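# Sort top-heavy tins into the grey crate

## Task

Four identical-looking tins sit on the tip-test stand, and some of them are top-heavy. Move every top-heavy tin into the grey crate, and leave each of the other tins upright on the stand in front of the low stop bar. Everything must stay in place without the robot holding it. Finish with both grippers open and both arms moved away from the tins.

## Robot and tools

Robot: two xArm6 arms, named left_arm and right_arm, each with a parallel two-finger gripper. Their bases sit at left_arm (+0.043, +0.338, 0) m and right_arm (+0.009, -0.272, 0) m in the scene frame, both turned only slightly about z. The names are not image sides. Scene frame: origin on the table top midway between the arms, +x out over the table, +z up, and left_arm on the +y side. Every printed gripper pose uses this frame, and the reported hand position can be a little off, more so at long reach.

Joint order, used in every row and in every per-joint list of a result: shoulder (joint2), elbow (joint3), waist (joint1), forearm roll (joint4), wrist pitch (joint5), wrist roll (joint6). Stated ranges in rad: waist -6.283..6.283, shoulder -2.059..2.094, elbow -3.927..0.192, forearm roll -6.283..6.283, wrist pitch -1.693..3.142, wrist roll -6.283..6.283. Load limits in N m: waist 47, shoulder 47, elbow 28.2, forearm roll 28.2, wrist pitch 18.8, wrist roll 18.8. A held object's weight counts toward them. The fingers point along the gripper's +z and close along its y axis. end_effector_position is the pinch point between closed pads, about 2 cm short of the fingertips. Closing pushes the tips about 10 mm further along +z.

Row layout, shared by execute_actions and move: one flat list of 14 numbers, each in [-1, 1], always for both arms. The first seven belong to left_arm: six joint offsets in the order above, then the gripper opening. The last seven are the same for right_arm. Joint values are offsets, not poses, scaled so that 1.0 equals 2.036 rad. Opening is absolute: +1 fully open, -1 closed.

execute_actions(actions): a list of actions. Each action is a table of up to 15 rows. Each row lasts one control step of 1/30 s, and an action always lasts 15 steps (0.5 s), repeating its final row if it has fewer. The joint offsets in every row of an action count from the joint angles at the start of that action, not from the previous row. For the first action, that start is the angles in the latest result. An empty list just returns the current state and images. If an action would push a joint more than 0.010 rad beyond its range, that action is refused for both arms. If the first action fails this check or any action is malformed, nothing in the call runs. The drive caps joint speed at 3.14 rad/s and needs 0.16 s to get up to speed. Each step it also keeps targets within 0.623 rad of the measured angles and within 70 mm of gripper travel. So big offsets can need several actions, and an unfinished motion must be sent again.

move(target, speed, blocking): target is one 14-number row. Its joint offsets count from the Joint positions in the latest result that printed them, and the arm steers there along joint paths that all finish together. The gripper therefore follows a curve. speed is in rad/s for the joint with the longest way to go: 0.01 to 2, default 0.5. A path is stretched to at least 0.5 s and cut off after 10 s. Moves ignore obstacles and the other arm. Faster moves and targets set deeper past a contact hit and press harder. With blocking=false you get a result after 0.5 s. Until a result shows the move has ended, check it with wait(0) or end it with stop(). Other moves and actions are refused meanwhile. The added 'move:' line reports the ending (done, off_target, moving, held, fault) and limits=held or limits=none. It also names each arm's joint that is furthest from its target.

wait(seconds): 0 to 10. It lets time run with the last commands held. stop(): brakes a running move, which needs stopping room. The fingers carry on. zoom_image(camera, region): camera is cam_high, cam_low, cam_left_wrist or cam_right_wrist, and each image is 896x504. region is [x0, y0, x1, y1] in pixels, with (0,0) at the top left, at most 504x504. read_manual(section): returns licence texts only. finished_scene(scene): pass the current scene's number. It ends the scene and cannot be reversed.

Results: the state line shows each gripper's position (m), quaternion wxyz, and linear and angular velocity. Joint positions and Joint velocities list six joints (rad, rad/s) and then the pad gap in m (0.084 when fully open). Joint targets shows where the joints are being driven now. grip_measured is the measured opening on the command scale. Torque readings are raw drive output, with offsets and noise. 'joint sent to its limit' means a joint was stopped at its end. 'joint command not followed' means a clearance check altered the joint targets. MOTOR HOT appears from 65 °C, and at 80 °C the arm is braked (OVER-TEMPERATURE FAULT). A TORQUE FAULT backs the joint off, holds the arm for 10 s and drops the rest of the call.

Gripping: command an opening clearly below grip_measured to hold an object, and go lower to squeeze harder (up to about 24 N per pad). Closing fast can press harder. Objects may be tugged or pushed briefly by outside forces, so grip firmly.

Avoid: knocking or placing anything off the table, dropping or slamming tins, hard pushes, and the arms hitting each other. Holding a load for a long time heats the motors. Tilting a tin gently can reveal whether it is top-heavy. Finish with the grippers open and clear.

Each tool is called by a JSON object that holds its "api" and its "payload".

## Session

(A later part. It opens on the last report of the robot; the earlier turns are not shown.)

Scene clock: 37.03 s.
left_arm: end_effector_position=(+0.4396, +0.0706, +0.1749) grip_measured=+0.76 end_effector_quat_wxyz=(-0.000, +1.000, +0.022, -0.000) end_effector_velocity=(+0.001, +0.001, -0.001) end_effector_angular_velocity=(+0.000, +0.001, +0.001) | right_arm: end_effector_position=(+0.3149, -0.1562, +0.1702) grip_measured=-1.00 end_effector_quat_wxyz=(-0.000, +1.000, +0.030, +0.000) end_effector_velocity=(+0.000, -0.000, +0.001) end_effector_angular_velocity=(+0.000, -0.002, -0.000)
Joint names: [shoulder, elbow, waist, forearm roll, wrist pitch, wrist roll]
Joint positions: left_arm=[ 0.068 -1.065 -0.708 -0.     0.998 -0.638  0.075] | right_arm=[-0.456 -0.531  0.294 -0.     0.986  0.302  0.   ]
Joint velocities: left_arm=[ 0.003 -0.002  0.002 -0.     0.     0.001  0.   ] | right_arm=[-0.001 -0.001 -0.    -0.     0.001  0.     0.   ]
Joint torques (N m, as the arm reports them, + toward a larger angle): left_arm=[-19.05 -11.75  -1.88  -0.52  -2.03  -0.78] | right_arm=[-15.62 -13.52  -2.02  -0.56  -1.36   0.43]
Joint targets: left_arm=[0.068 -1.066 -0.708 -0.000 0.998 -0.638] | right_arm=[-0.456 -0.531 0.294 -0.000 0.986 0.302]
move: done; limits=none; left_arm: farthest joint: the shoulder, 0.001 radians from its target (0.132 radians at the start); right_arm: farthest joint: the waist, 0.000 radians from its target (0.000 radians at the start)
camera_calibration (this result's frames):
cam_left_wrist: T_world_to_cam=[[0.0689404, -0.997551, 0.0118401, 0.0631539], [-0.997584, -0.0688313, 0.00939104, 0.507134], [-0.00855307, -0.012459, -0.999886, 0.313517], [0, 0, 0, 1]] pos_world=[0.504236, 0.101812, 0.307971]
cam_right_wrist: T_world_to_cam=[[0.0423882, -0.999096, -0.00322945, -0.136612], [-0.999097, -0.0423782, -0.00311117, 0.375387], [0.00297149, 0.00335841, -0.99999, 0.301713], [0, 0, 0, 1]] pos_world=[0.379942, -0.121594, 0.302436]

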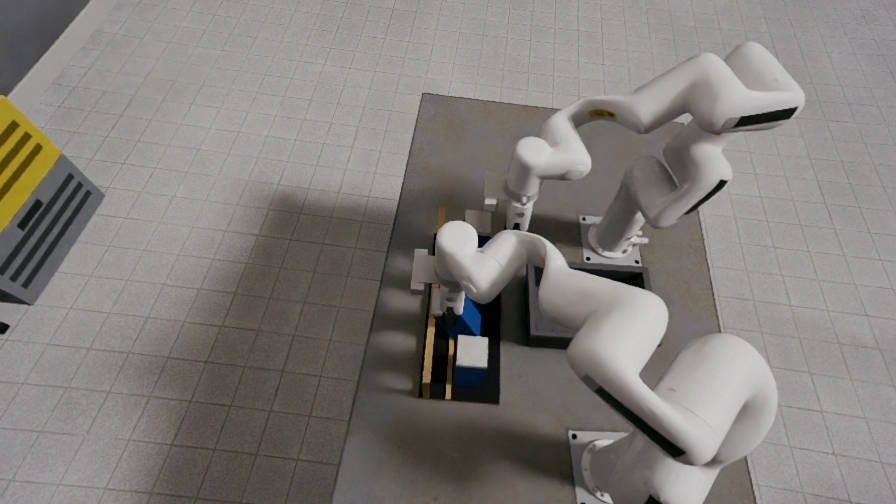

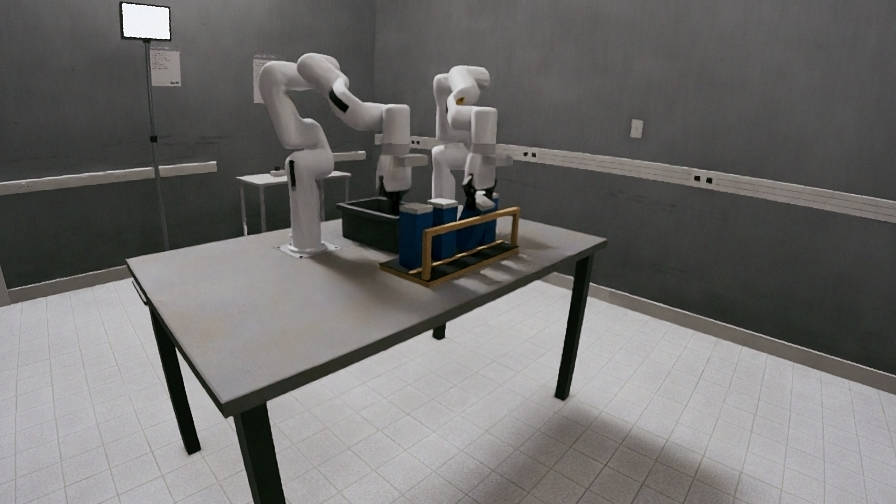

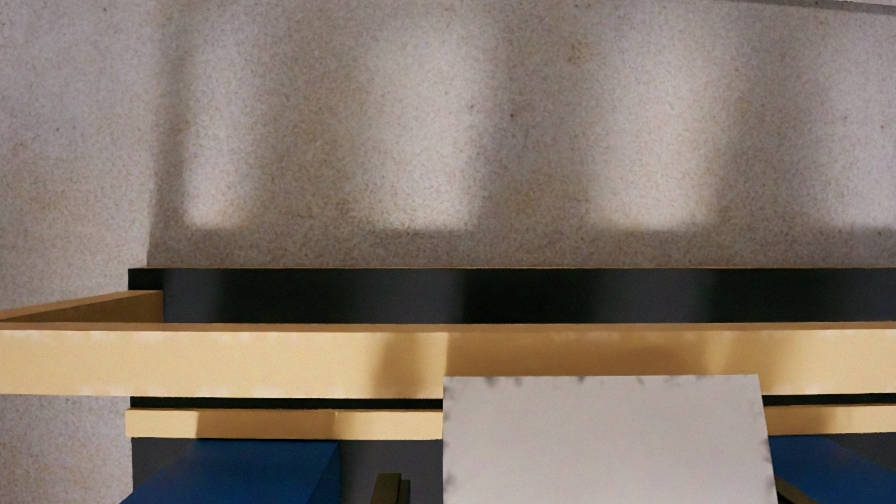

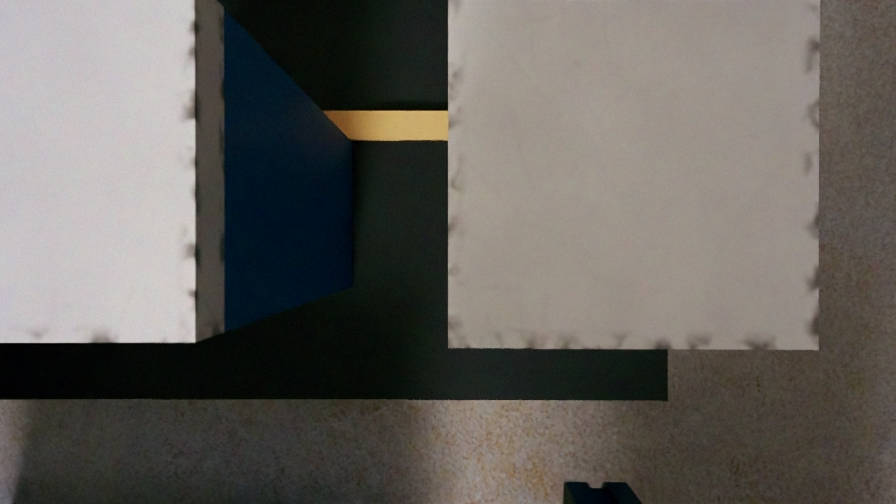

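{"api": "move", "payload": {"target": [0,0,0,0,0,0,-0.2, 0,0,0,0,0,0,-1]}}

{"api": "move", "payload": {"target": [-0.0155,-0.2875,0,0,0.3025,0,-0.2, 0,0,0,0,0,0,-1], "speed": 0.5}}

{"api": "move", "payload": {"target": [-0.3716,0.4824,-0.3033,0,-0.2827,0.3134,-0.2, 0,0,0,0,0,0,-1], "speed": 0.7}}

{"api": "zoom_image", "payload": {"camera": "cam_low", "region": [300, 60, 560, 300]}}

Scene clock: 40.73 s.
left_arm: end_effector_position=(+0.4396, +0.0705, +0.1751) grip_measured=+0.48 end_effector_quat_wxyz=(+0.000, +1.000, +0.022, -0.000) end_effector_velocity=(-0.000, -0.000, +0.000) end_effector_angular_velocity=(+0.000, -0.001, -0.001) | right_arm: end_effector_position=(+0.3149, -0.1562, +0.1702) grip_measured=-1.00 end_effector_quat_wxyz=(-0.000, +1.000, +0.030, +0.000) end_effector_velocity=(+0.000, -0.000, -0.000) end_effector_angular_velocity=(-0.000, -0.000, -0.001)
Joint names: [shoulder, elbow, waist, forearm roll, wrist pitch, wrist roll]
Joint positions: left_arm=[ 0.068 -1.066 -0.708 -0.     0.998 -0.638  0.064] | right_arm=[-0.456 -0.531  0.294 -0.     0.986  0.302  0.   ]
Joint velocities: left_arm=[-0.     0.    -0.001  0.001 -0.    -0.     0.   ] | right_arm=[ 0.     0.    -0.    -0.    -0.     0.001  0.   ]
Joint torques (N m, as the arm reports them, + toward a larger angle): left_arm=[-18.26 -11.05  -1.25   0.07  -1.22  -0.75] | right_arm=[-15.87 -13.48  -2.07  -0.59  -1.37   0.45]
Joint targets: left_arm=[0.068 -1.065 -0.708 -0.000 0.998 -0.638] | right_arm=[-0.456 -0.531 0.294 -0.000 0.986 0.302]
move: done; limits=none; left_arm: farthest joint: the elbow, 0.001 radians from its target (0.001 radians at the start); right_arm: farthest joint: the waist, 0.000 radians from its target (0.000 radians at the start)
camera_calibration (this result's frames):
cam_left_wrist: T_world_to_cam=[[0.0689216, -0.997548, 0.0121941, 0.0629856], [-0.997589, -0.0688143, 0.00901341, 0.507289], [-0.00815217, -0.0127859, -0.999885, 0.313533], [0, 0, 0, 1]] pos_world=[0.504281, 0.101749, 0.308157]
cam_right_wrist: T_world_to_cam=[[0.0423882, -0.999096, -0.00322957, -0.136612], [-0.999097, -0.0423782, -0.00311117, 0.375387], [0.0029715, 0.00335853, -0.99999, 0.301713], [0, 0, 0, 1]] pos_world=[0.379942, -0.121594, 0.302436]

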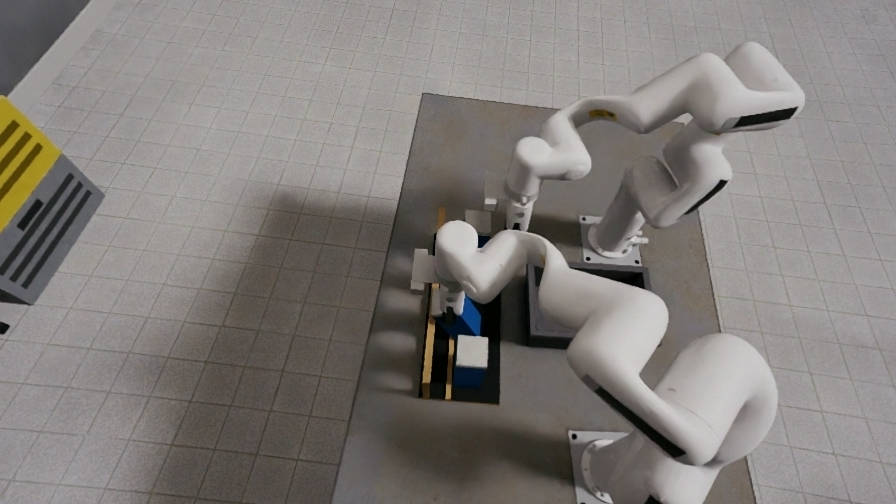

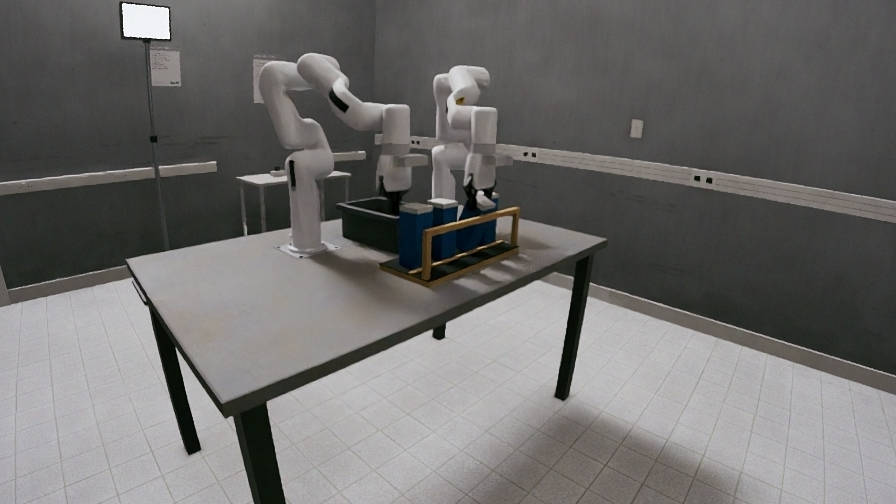

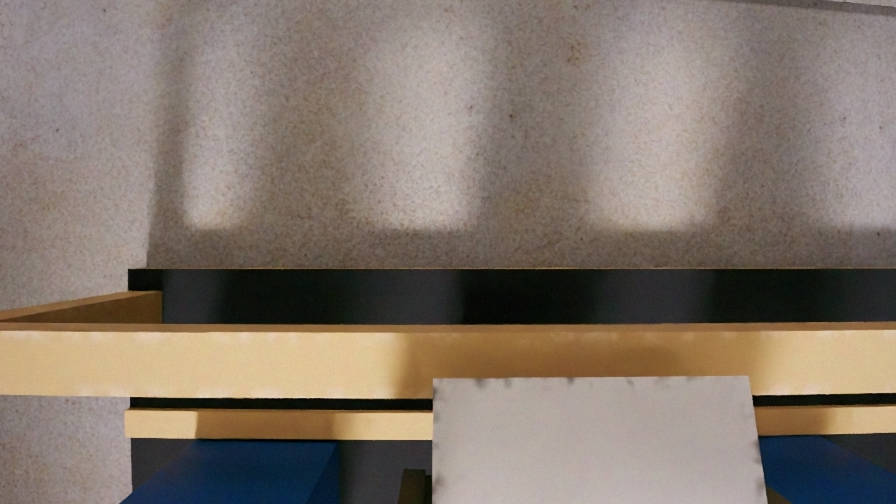

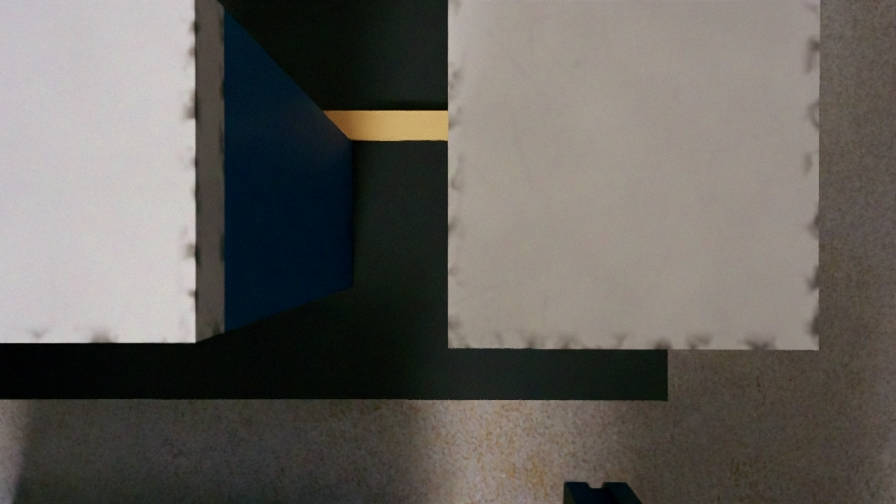

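Scene clock: 42.63 s.
left_arm: end_effector_position=(+0.4400, +0.0703, +0.3901) grip_measured=+0.48 end_effector_quat_wxyz=(+0.000, +1.000, +0.022, +0.000) end_effector_velocity=(-0.000, +0.000, +0.001) end_effector_angular_velocity=(-0.001, -0.001, +0.000) | right_arm: end_effector_position=(+0.3149, -0.1562, +0.1702) grip_measured=-1.00 end_effector_quat_wxyz=(-0.000, +1.000, +0.030, +0.000) end_effector_velocity=(+0.001, -0.000, +0.001) end_effector_angular_velocity=(+0.000, -0.002, -0.001)
Joint names: [shoulder, elbow, waist, forearm roll, wrist pitch, wrist roll]
Joint positions: left_arm=[ 0.037 -1.651 -0.708 -0.     1.614 -0.638  0.064] | right_arm=[-0.456 -0.531  0.294 -0.     0.986  0.302  0.   ]
Joint velocities: left_arm=[-0.001 -0.002  0.    -0.     0.001  0.    -0.   ] | right_arm=[-0.    -0.001 -0.001 -0.001 -0.001  0.001  0.   ]
Joint torques (N m, as the arm reports them, + toward a larger angle): left_arm=[-19.68 -12.86  -1.56  -0.64  -2.38  -0.8 ] | right_arm=[-15.8  -13.6   -2.21  -0.63  -1.33   0.38]
Joint targets: left_arm=[0.036 -1.651 -0.708 -0.000 1.614 -0.638] | right_arm=[-0.456 -0.531 0.294 -0.000 0.986 0.302]
move: done; limits=none; left_arm: farthest joint: the elbow, 0.001 radians from its target (0.586 radians at the start); right_arm: farthest joint: the waist, 0.000 radians from its target (0.000 radians at the start)
camera_calibration (this result's frames):
cam_left_wrist: T_world_to_cam=[[0.0686919, -0.997558, 0.0126437, 0.060028], [-0.997609, -0.0685873, 0.00853407, 0.505816], [-0.00764603, -0.0131997, -0.999884, 0.528332], [0, 0, 0, 1]] pos_world=[0.504522, 0.101548, 0.523195]
cam_right_wrist: T_world_to_cam=[[0.0423882, -0.999096, -0.00322957, -0.136612], [-0.999097, -0.0423782, -0.0031114, 0.375387], [0.00297172, 0.00335854, -0.99999, 0.301713], [0, 0, 0, 1]] pos_world=[0.379942, -0.121594, 0.302436]

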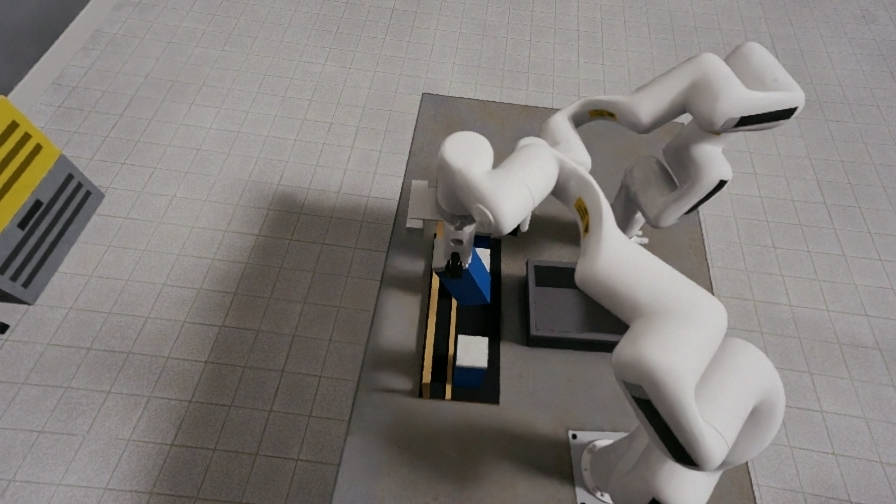

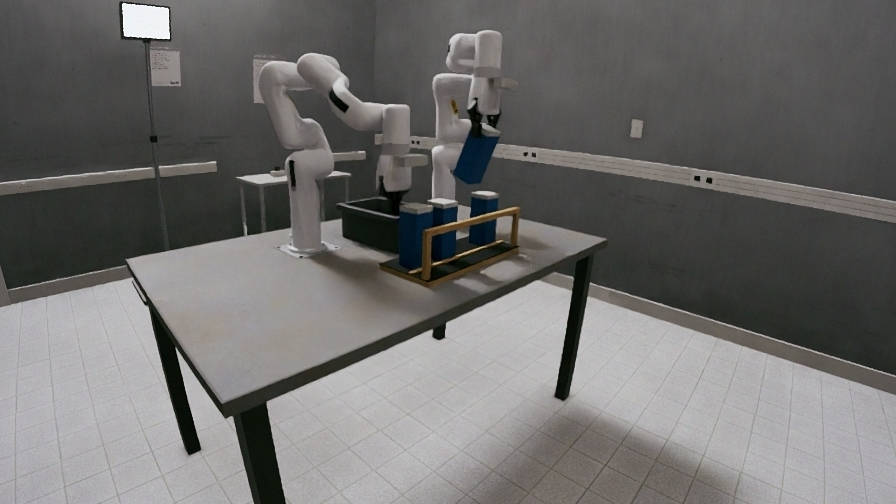

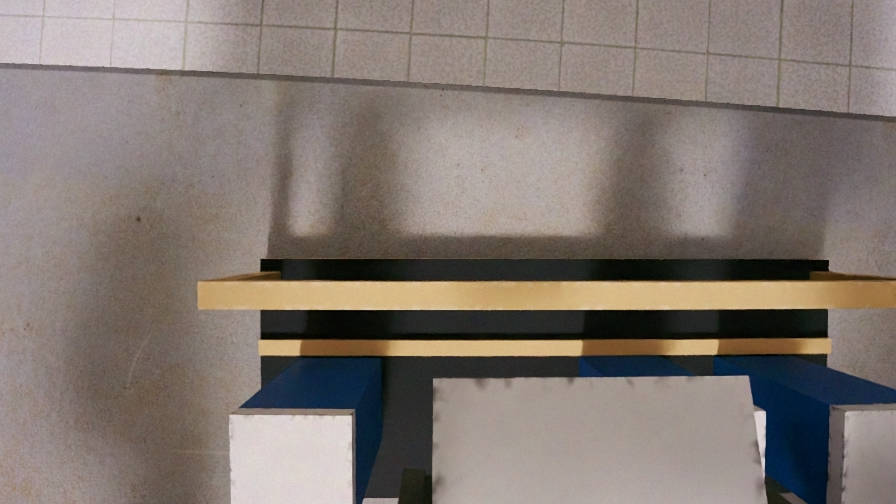

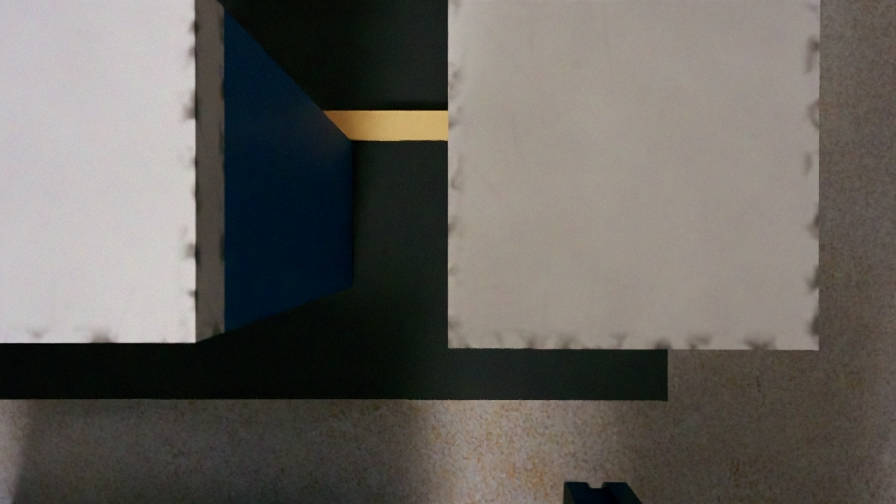

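Scene clock: 44.77 s.
left_arm: end_effector_position=(+0.1703, +0.0001, +0.3202) grip_measured=+0.48 end_effector_quat_wxyz=(+0.099, +0.810, -0.560, +0.143) end_effector_velocity=(-0.001, +0.000, -0.001) end_effector_angular_velocity=(+0.001, +0.000, -0.003) | right_arm: end_effector_position=(+0.3149, -0.1562, +0.1702) grip_measured=-1.00 end_effector_quat_wxyz=(-0.000, +1.000, +0.030, +0.000) end_effector_velocity=(+0.000, +0.000, +0.000) end_effector_angular_velocity=(+0.001, -0.001, +0.000)
Joint names: [shoulder, elbow, waist, forearm roll, wrist pitch, wrist roll]
Joint positions: left_arm=[-0.719 -0.669 -1.325 -0.     1.038 -0.     0.064] | right_arm=[-0.456 -0.531  0.294 -0.     0.986  0.302  0.   ]
Joint velocities: left_arm=[-0.001  0.003 -0.002  0.    -0.001  0.001  0.   ] | right_arm=[-0.    -0.     0.001  0.    -0.001 -0.     0.   ]
Joint torques (N m, as the arm reports them, + toward a larger angle): left_arm=[ -7.36 -14.25  -1.71  -0.59  -3.71  -0.89] | right_arm=[-15.8  -13.5   -2.22  -0.49  -1.32   0.42]
Joint targets: left_arm=[-0.720 -0.669 -1.326 -0.000 1.038 0.000] | right_arm=[-0.456 -0.531 0.294 -0.000 0.986 0.302]
move: done; limits=none; left_arm: farthest joint: the waist, 0.000 radians from its target (0.617 radians at the start); right_arm: farthest joint: the waist, 0.000 radians from its target (0.000 radians at the start)
camera_calibration (this result's frames):
cam_left_wrist: T_world_to_cam=[[-0.92886, -0.369876, 0.0202548, 0.176834], [-0.354876, 0.872846, -0.334968, 0.233042], [0.106217, -0.318326, -0.942012, 0.417569], [0, 0, 0, 1]] pos_world=[0.202602, -0.00508023, 0.467835]
cam_right_wrist: T_world_to_cam=[[0.0423882, -0.999096, -0.00322963, -0.136612], [-0.999097, -0.0423782, -0.00311145, 0.375387], [0.00297177, 0.0033586, -0.99999, 0.301713], [0, 0, 0, 1]] pos_world=[0.379942, -0.121594, 0.302436]

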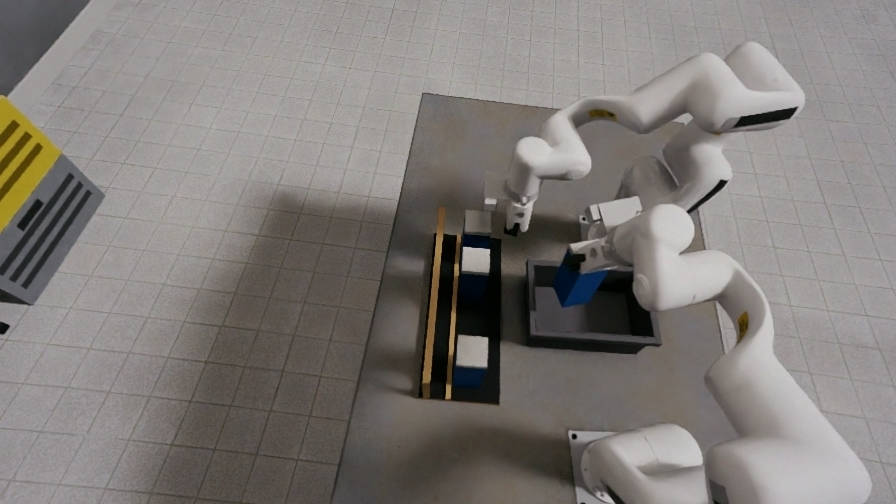

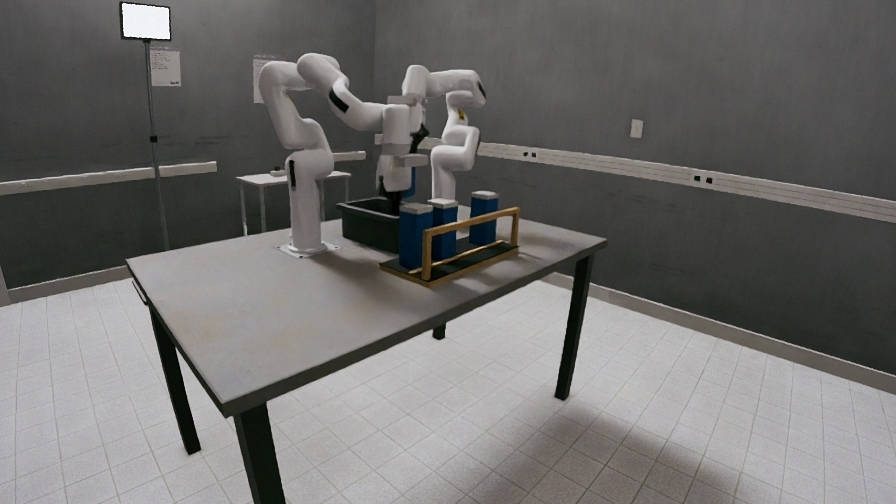

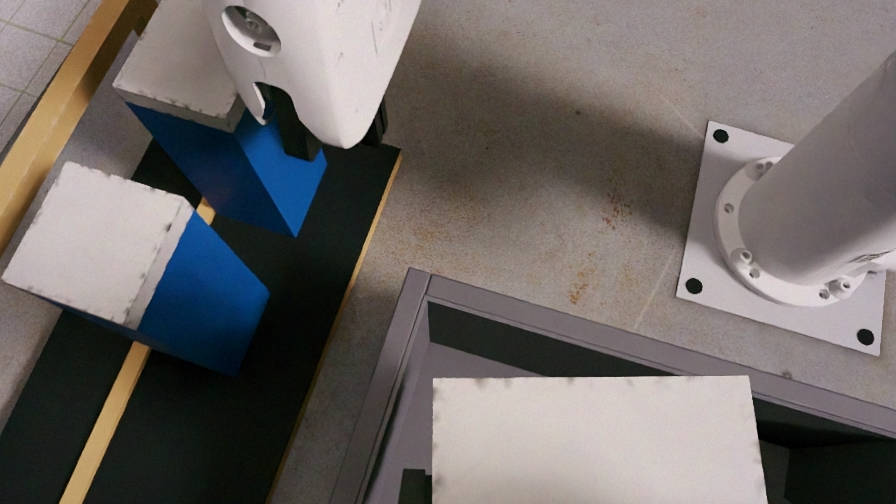

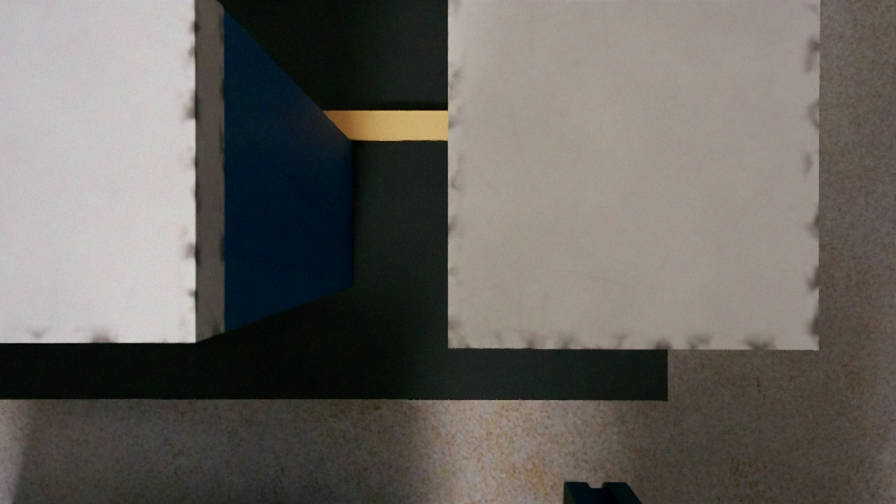

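Region (300, 60, 560, 300) of cam_low's 896x504 image, scaled by 1.938, with more detail than that image has; it fills the top 465 rows of this view, and the rest is white.

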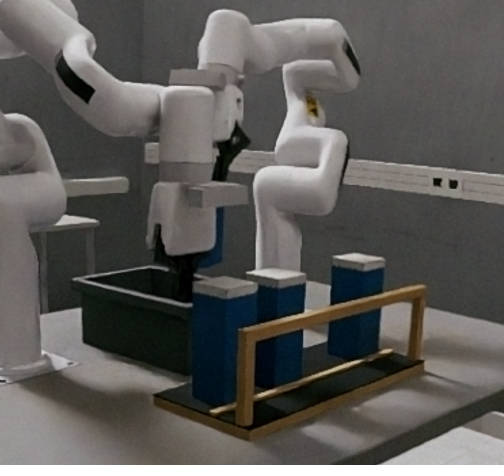

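{"api": "move", "payload": {"target": [0.0608,0.1714,0,0,-0.2322,0,-0.2, 0,0,0,0,0,0,-1], "speed": 0.4}}

{"api": "move", "payload": {"target": [0,0,0,0,0,0,1, 0,0,0,0,0,0,-1]}}

{"api": "move", "payload": {"target": [-0.0608,-0.1714,0,0,0.2322,0,1, 0,0,0,0,0,0,-1], "speed": 0.6}}

Scene clock: 47.00 s.
left_arm: end_effector_position=(+0.1703, +0.0001, +0.1754) grip_measured=+0.48 end_effector_quat_wxyz=(+0.099, +0.810, -0.560, +0.143) end_effector_velocity=(-0.000, +0.001, -0.002) end_effector_angular_velocity=(+0.003, +0.001, +0.000) | right_arm: end_effector_position=(+0.3149, -0.1562, +0.1702) grip_measured=-1.00 end_effector_quat_wxyz=(-0.000, +1.000, +0.030, +0.000) end_effector_velocity=(-0.001, -0.000, -0.001) end_effector_angular_velocity=(-0.001, +0.002, -0.002)
Joint names: [shoulder, elbow, waist, forearm roll, wrist pitch, wrist roll]
Joint positions: left_arm=[-0.596 -0.32  -1.325 -0.     0.566 -0.     0.064] | right_arm=[-0.456 -0.531  0.294 -0.     0.986  0.302  0.   ]
Joint velocities: left_arm=[ 0.002  0.004  0.001 -0.    -0.002  0.001 -0.   ] | right_arm=[ 0.     0.002 -0.    -0.001  0.001  0.002  0.   ]
Joint torques (N m, as the arm reports them, + toward a larger angle): left_arm=[ -8.31 -13.21  -1.77  -0.47  -3.68  -0.82] | right_arm=[-15.79 -13.54  -2.14  -0.63  -1.32   0.44]
Joint targets: left_arm=[-0.596 -0.320 -1.325 -0.000 0.565 -0.000] | right_arm=[-0.456 -0.531 0.294 -0.000 0.986 0.302]
move: done; limits=none; left_arm: farthest joint: the shoulder, 0.001 radians from its target (0.125 radians at the start); right_arm: farthest joint: the waist, 0.000 radians from its target (0.000 radians at the start)
camera_calibration (this result's frames):
cam_left_wrist: T_world_to_cam=[[-0.928805, -0.370017, 0.0201946, 0.179808], [-0.354942, 0.872659, -0.335384, 0.184602], [0.106475, -0.318674, -0.941865, 0.281129], [0, 0, 0, 1]] pos_world=[0.202596, -0.00497451, 0.323067]
cam_right_wrist: T_world_to_cam=[[0.0423882, -0.999096, -0.00322956, -0.136612], [-0.999097, -0.0423781, -0.00311147, 0.375387], [0.0029718, 0.00335853, -0.99999, 0.301713], [0, 0, 0, 1]] pos_world=[0.379942, -0.121594, 0.302436]

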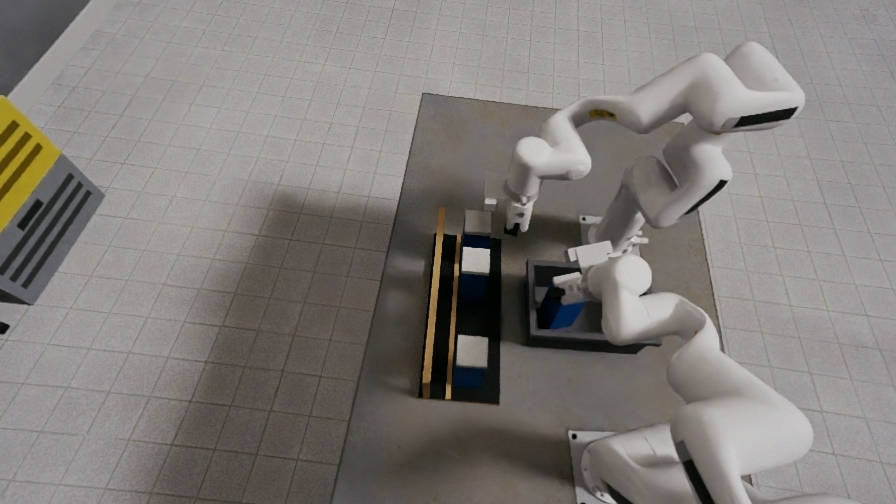

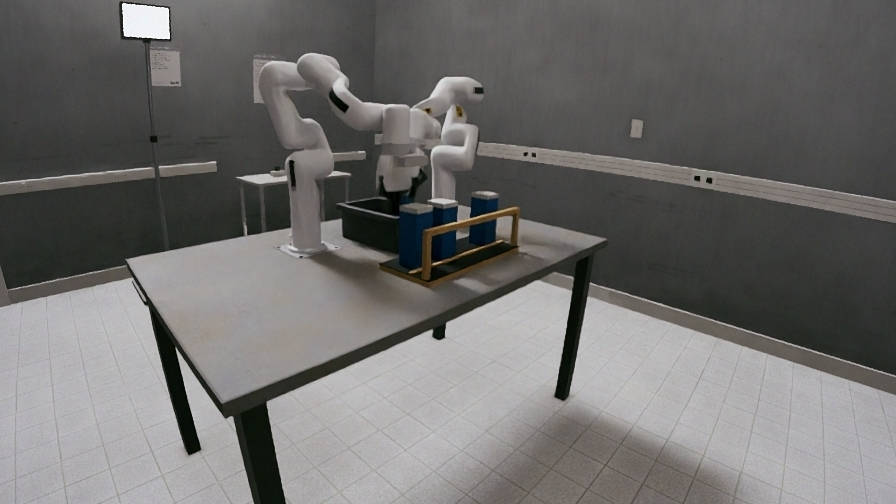

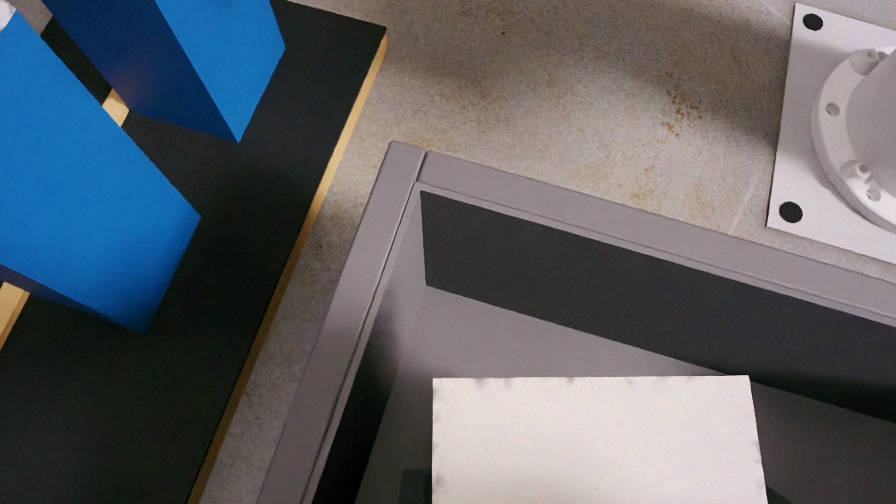

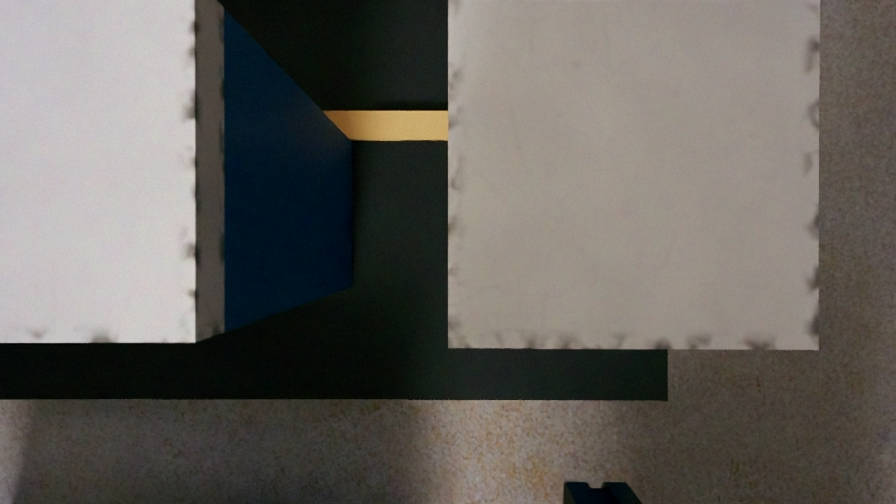

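Scene clock: 47.50 s.
left_arm: end_effector_position=(+0.1703, +0.0001, +0.1755) grip_measured=+1.00 end_effector_quat_wxyz=(+0.099, +0.810, -0.560, +0.143) end_effector_velocity=(-0.001, +0.002, -0.003) end_effector_angular_velocity=(+0.007, +0.003, -0.000) | right_arm: end_effector_position=(+0.3149, -0.1562, +0.1702) grip_measured=-1.00 end_effector_quat_wxyz=(-0.000, +1.000, +0.030, +0.000) end_effector_velocity=(-0.000, -0.000, -0.000) end_effector_angular_velocity=(-0.000, +0.001, -0.001)
Joint names: [shoulder, elbow, waist, forearm roll, wrist pitch, wrist roll]
Joint positions: left_arm=[-0.596 -0.32  -1.325 -0.     0.566 -0.     0.084] | right_arm=[-0.456 -0.531  0.294 -0.     0.986  0.302  0.   ]
Joint velocities: left_arm=[ 0.002  0.005 -0.001 -0.    -0.    -0.     0.   ] | right_arm=[-0.001  0.001 -0.001 -0.     0.     0.001  0.   ]
Joint torques (N m, as the arm reports them, + toward a larger angle): left_arm=[ -6.93 -11.93  -1.75  -0.47  -2.91  -0.86] | right_arm=[-15.81 -13.47  -2.16  -0.65  -1.39   0.36]
Joint targets: left_arm=[-0.596 -0.320 -1.325 -0.000 0.566 -0.000] | right_arm=[-0.456 -0.531 0.294 -0.000 0.986 0.302]
move: done; limits=none; left_arm: farthest joint: the waist, 0.000 radians from its target (0.000 radians at the start); right_arm: farthest joint: the waist, 0.000 radians from its target (0.000 radians at the start)
camera_calibration (this result's frames):
cam_left_wrist: T_world_to_cam=[[-0.928812, -0.37, 0.0201938, 0.179804], [-0.354914, 0.872633, -0.335481, 0.184643], [0.106506, -0.318766, -0.94183, 0.281148], [0, 0, 0, 1]] pos_world=[0.202593, -0.00497699, 0.323107]
cam_right_wrist: T_world_to_cam=[[0.0423882, -0.999096, -0.00322962, -0.136612], [-0.999097, -0.0423782, -0.0031118, 0.375387], [0.00297212, 0.0033586, -0.99999, 0.301713], [0, 0, 0, 1]] pos_world=[0.379942, -0.121594, 0.302437]

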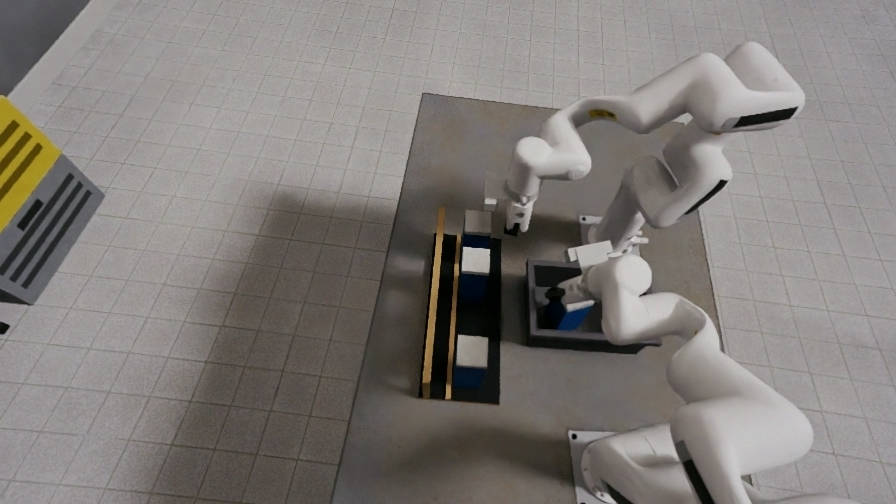

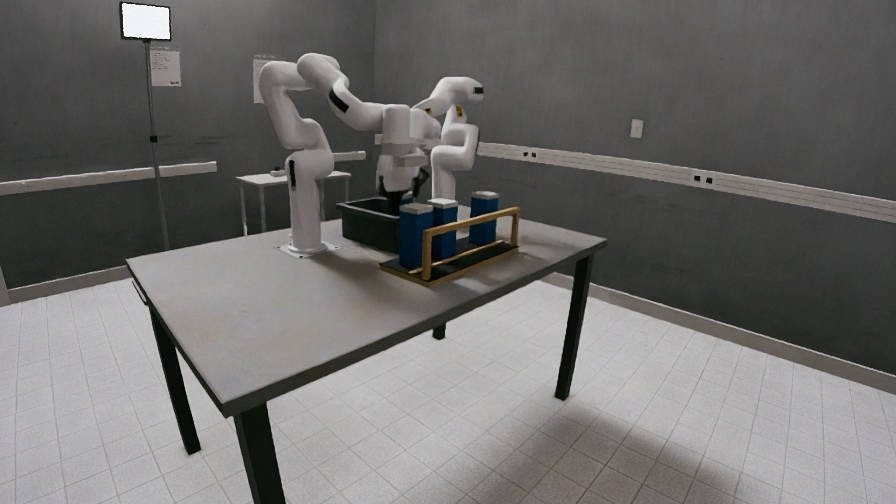

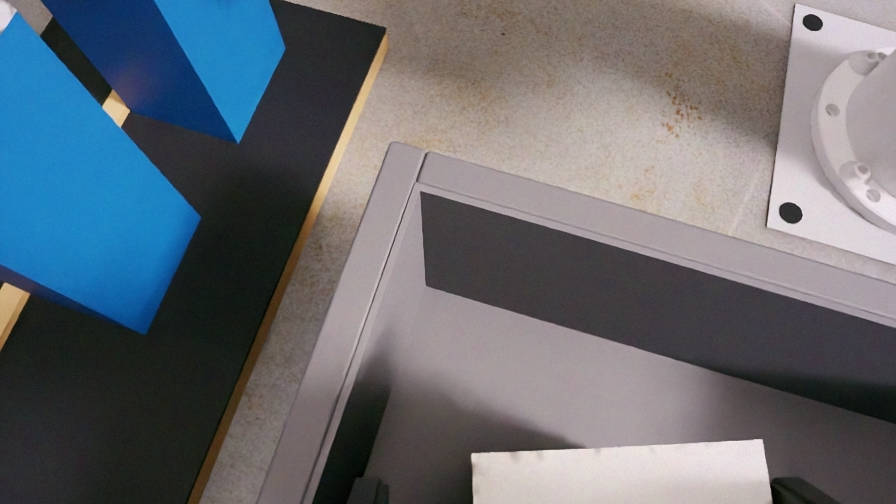

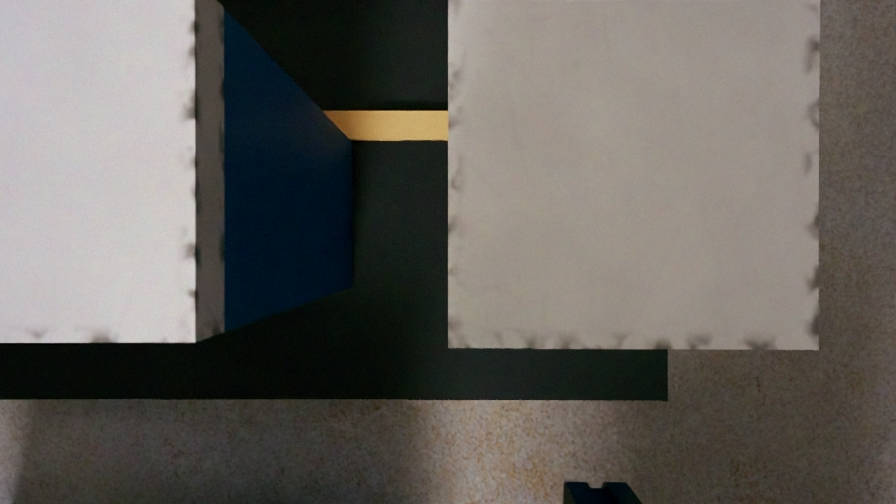

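Scene clock: 48.97 s.
left_arm: end_effector_position=(+0.1703, +0.0001, +0.3202) grip_measured=+1.00 end_effector_quat_wxyz=(+0.099, +0.810, -0.560, +0.143) end_effector_velocity=(+0.000, +0.000, +0.001) end_effector_angular_velocity=(-0.001, -0.000, +0.001) | right_arm: end_effector_position=(+0.3149, -0.1562, +0.1702) grip_measured=-1.00 end_effector_quat_wxyz=(-0.000, +1.000, +0.030, +0.000) end_effector_velocity=(+0.000, -0.000, -0.000) end_effector_angular_velocity=(-0.000, +0.001, -0.001)
Joint names: [shoulder, elbow, waist, forearm roll, wrist pitch, wrist roll]
Joint positions: left_arm=[-0.72  -0.669 -1.325 -0.     1.038 -0.     0.084] | right_arm=[-0.456 -0.531  0.294 -0.     0.986  0.302  0.   ]
Joint velocities: left_arm=[-0.001 -0.002  0.001 -0.     0.002 -0.    -0.   ] | right_arm=[ 0.    -0.    -0.001  0.     0.    -0.     0.   ]
Joint torques (N m, as the arm reports them, + toward a larger angle): left_arm=[ -5.94 -12.58  -1.77  -0.55  -2.94  -0.86] | right_arm=[-15.85 -13.56  -2.05  -0.66  -1.34   0.43]
Joint targets: left_arm=[-0.720 -0.669 -1.325 -0.000 1.038 -0.000] | right_arm=[-0.456 -0.531 0.294 -0.000 0.986 0.302]
move: done; limits=none; left_arm: farthest joint: the wrist pitch, 0.001 radians from its target (0.473 radians at the start); right_arm: farthest joint: the waist, 0.000 radians from its target (0.000 radians at the start)
camera_calibration (this result's frames):
cam_left_wrist: T_world_to_cam=[[-0.928866, -0.369861, 0.0202524, 0.176832], [-0.354855, 0.872835, -0.335019, 0.233063], [0.106233, -0.318374, -0.941994, 0.417581], [0, 0, 0, 1]] pos_world=[0.202596, -0.00507506, 0.467858]
cam_right_wrist: T_world_to_cam=[[0.0423884, -0.999096, -0.00322959, -0.136612], [-0.999097, -0.0423784, -0.00311188, 0.375387], [0.0029722, 0.00335858, -0.99999, 0.301713], [0, 0, 0, 1]] pos_world=[0.379942, -0.121594, 0.302437]

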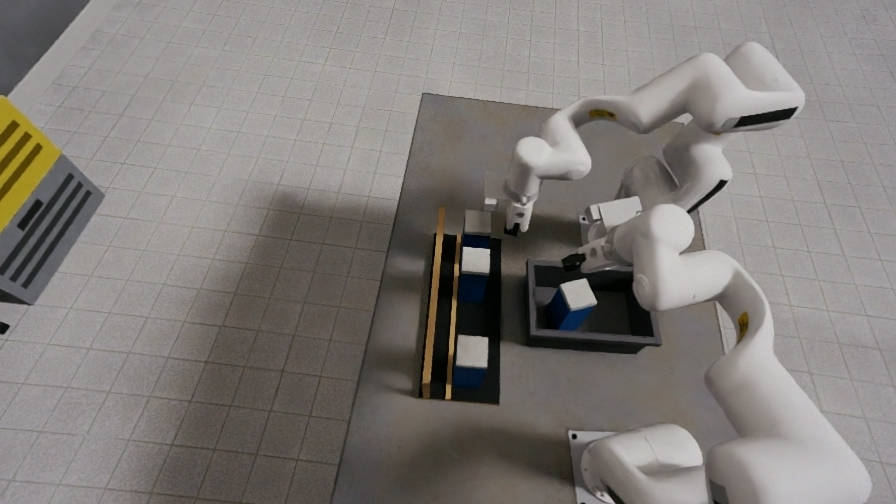

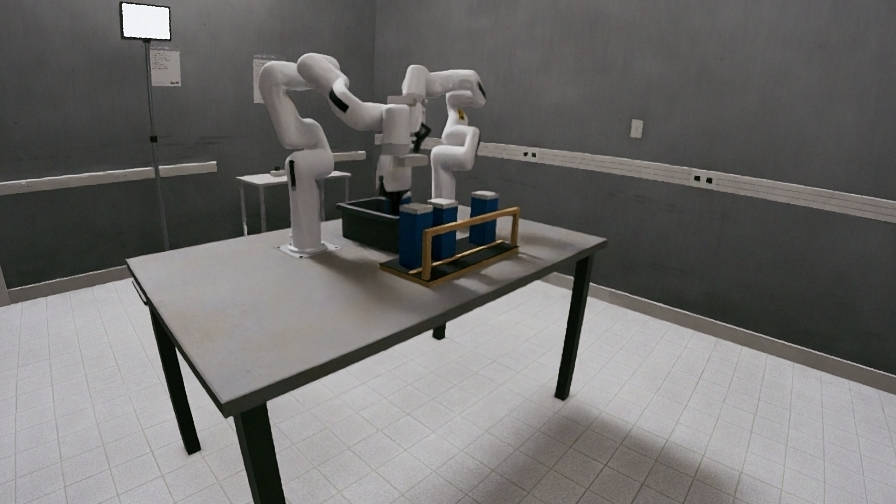

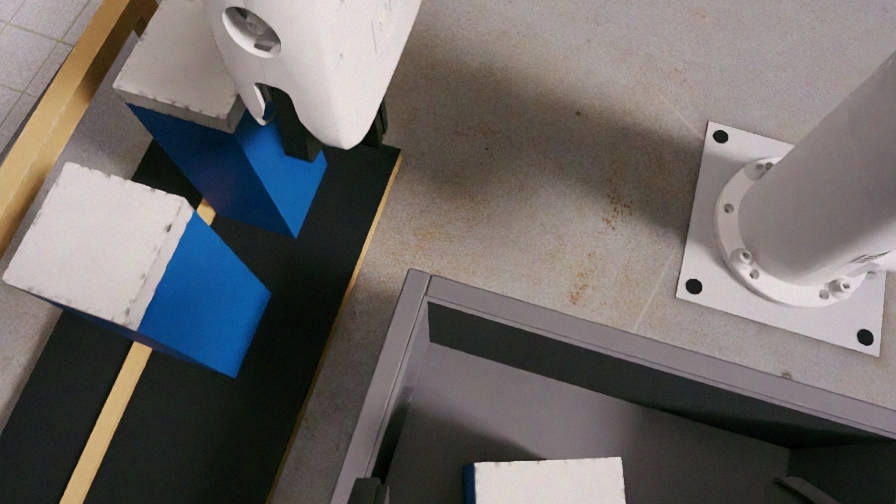

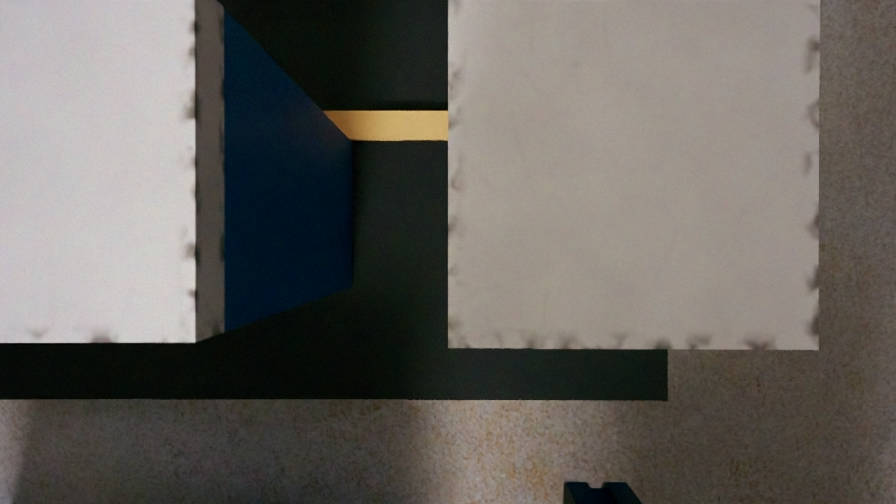

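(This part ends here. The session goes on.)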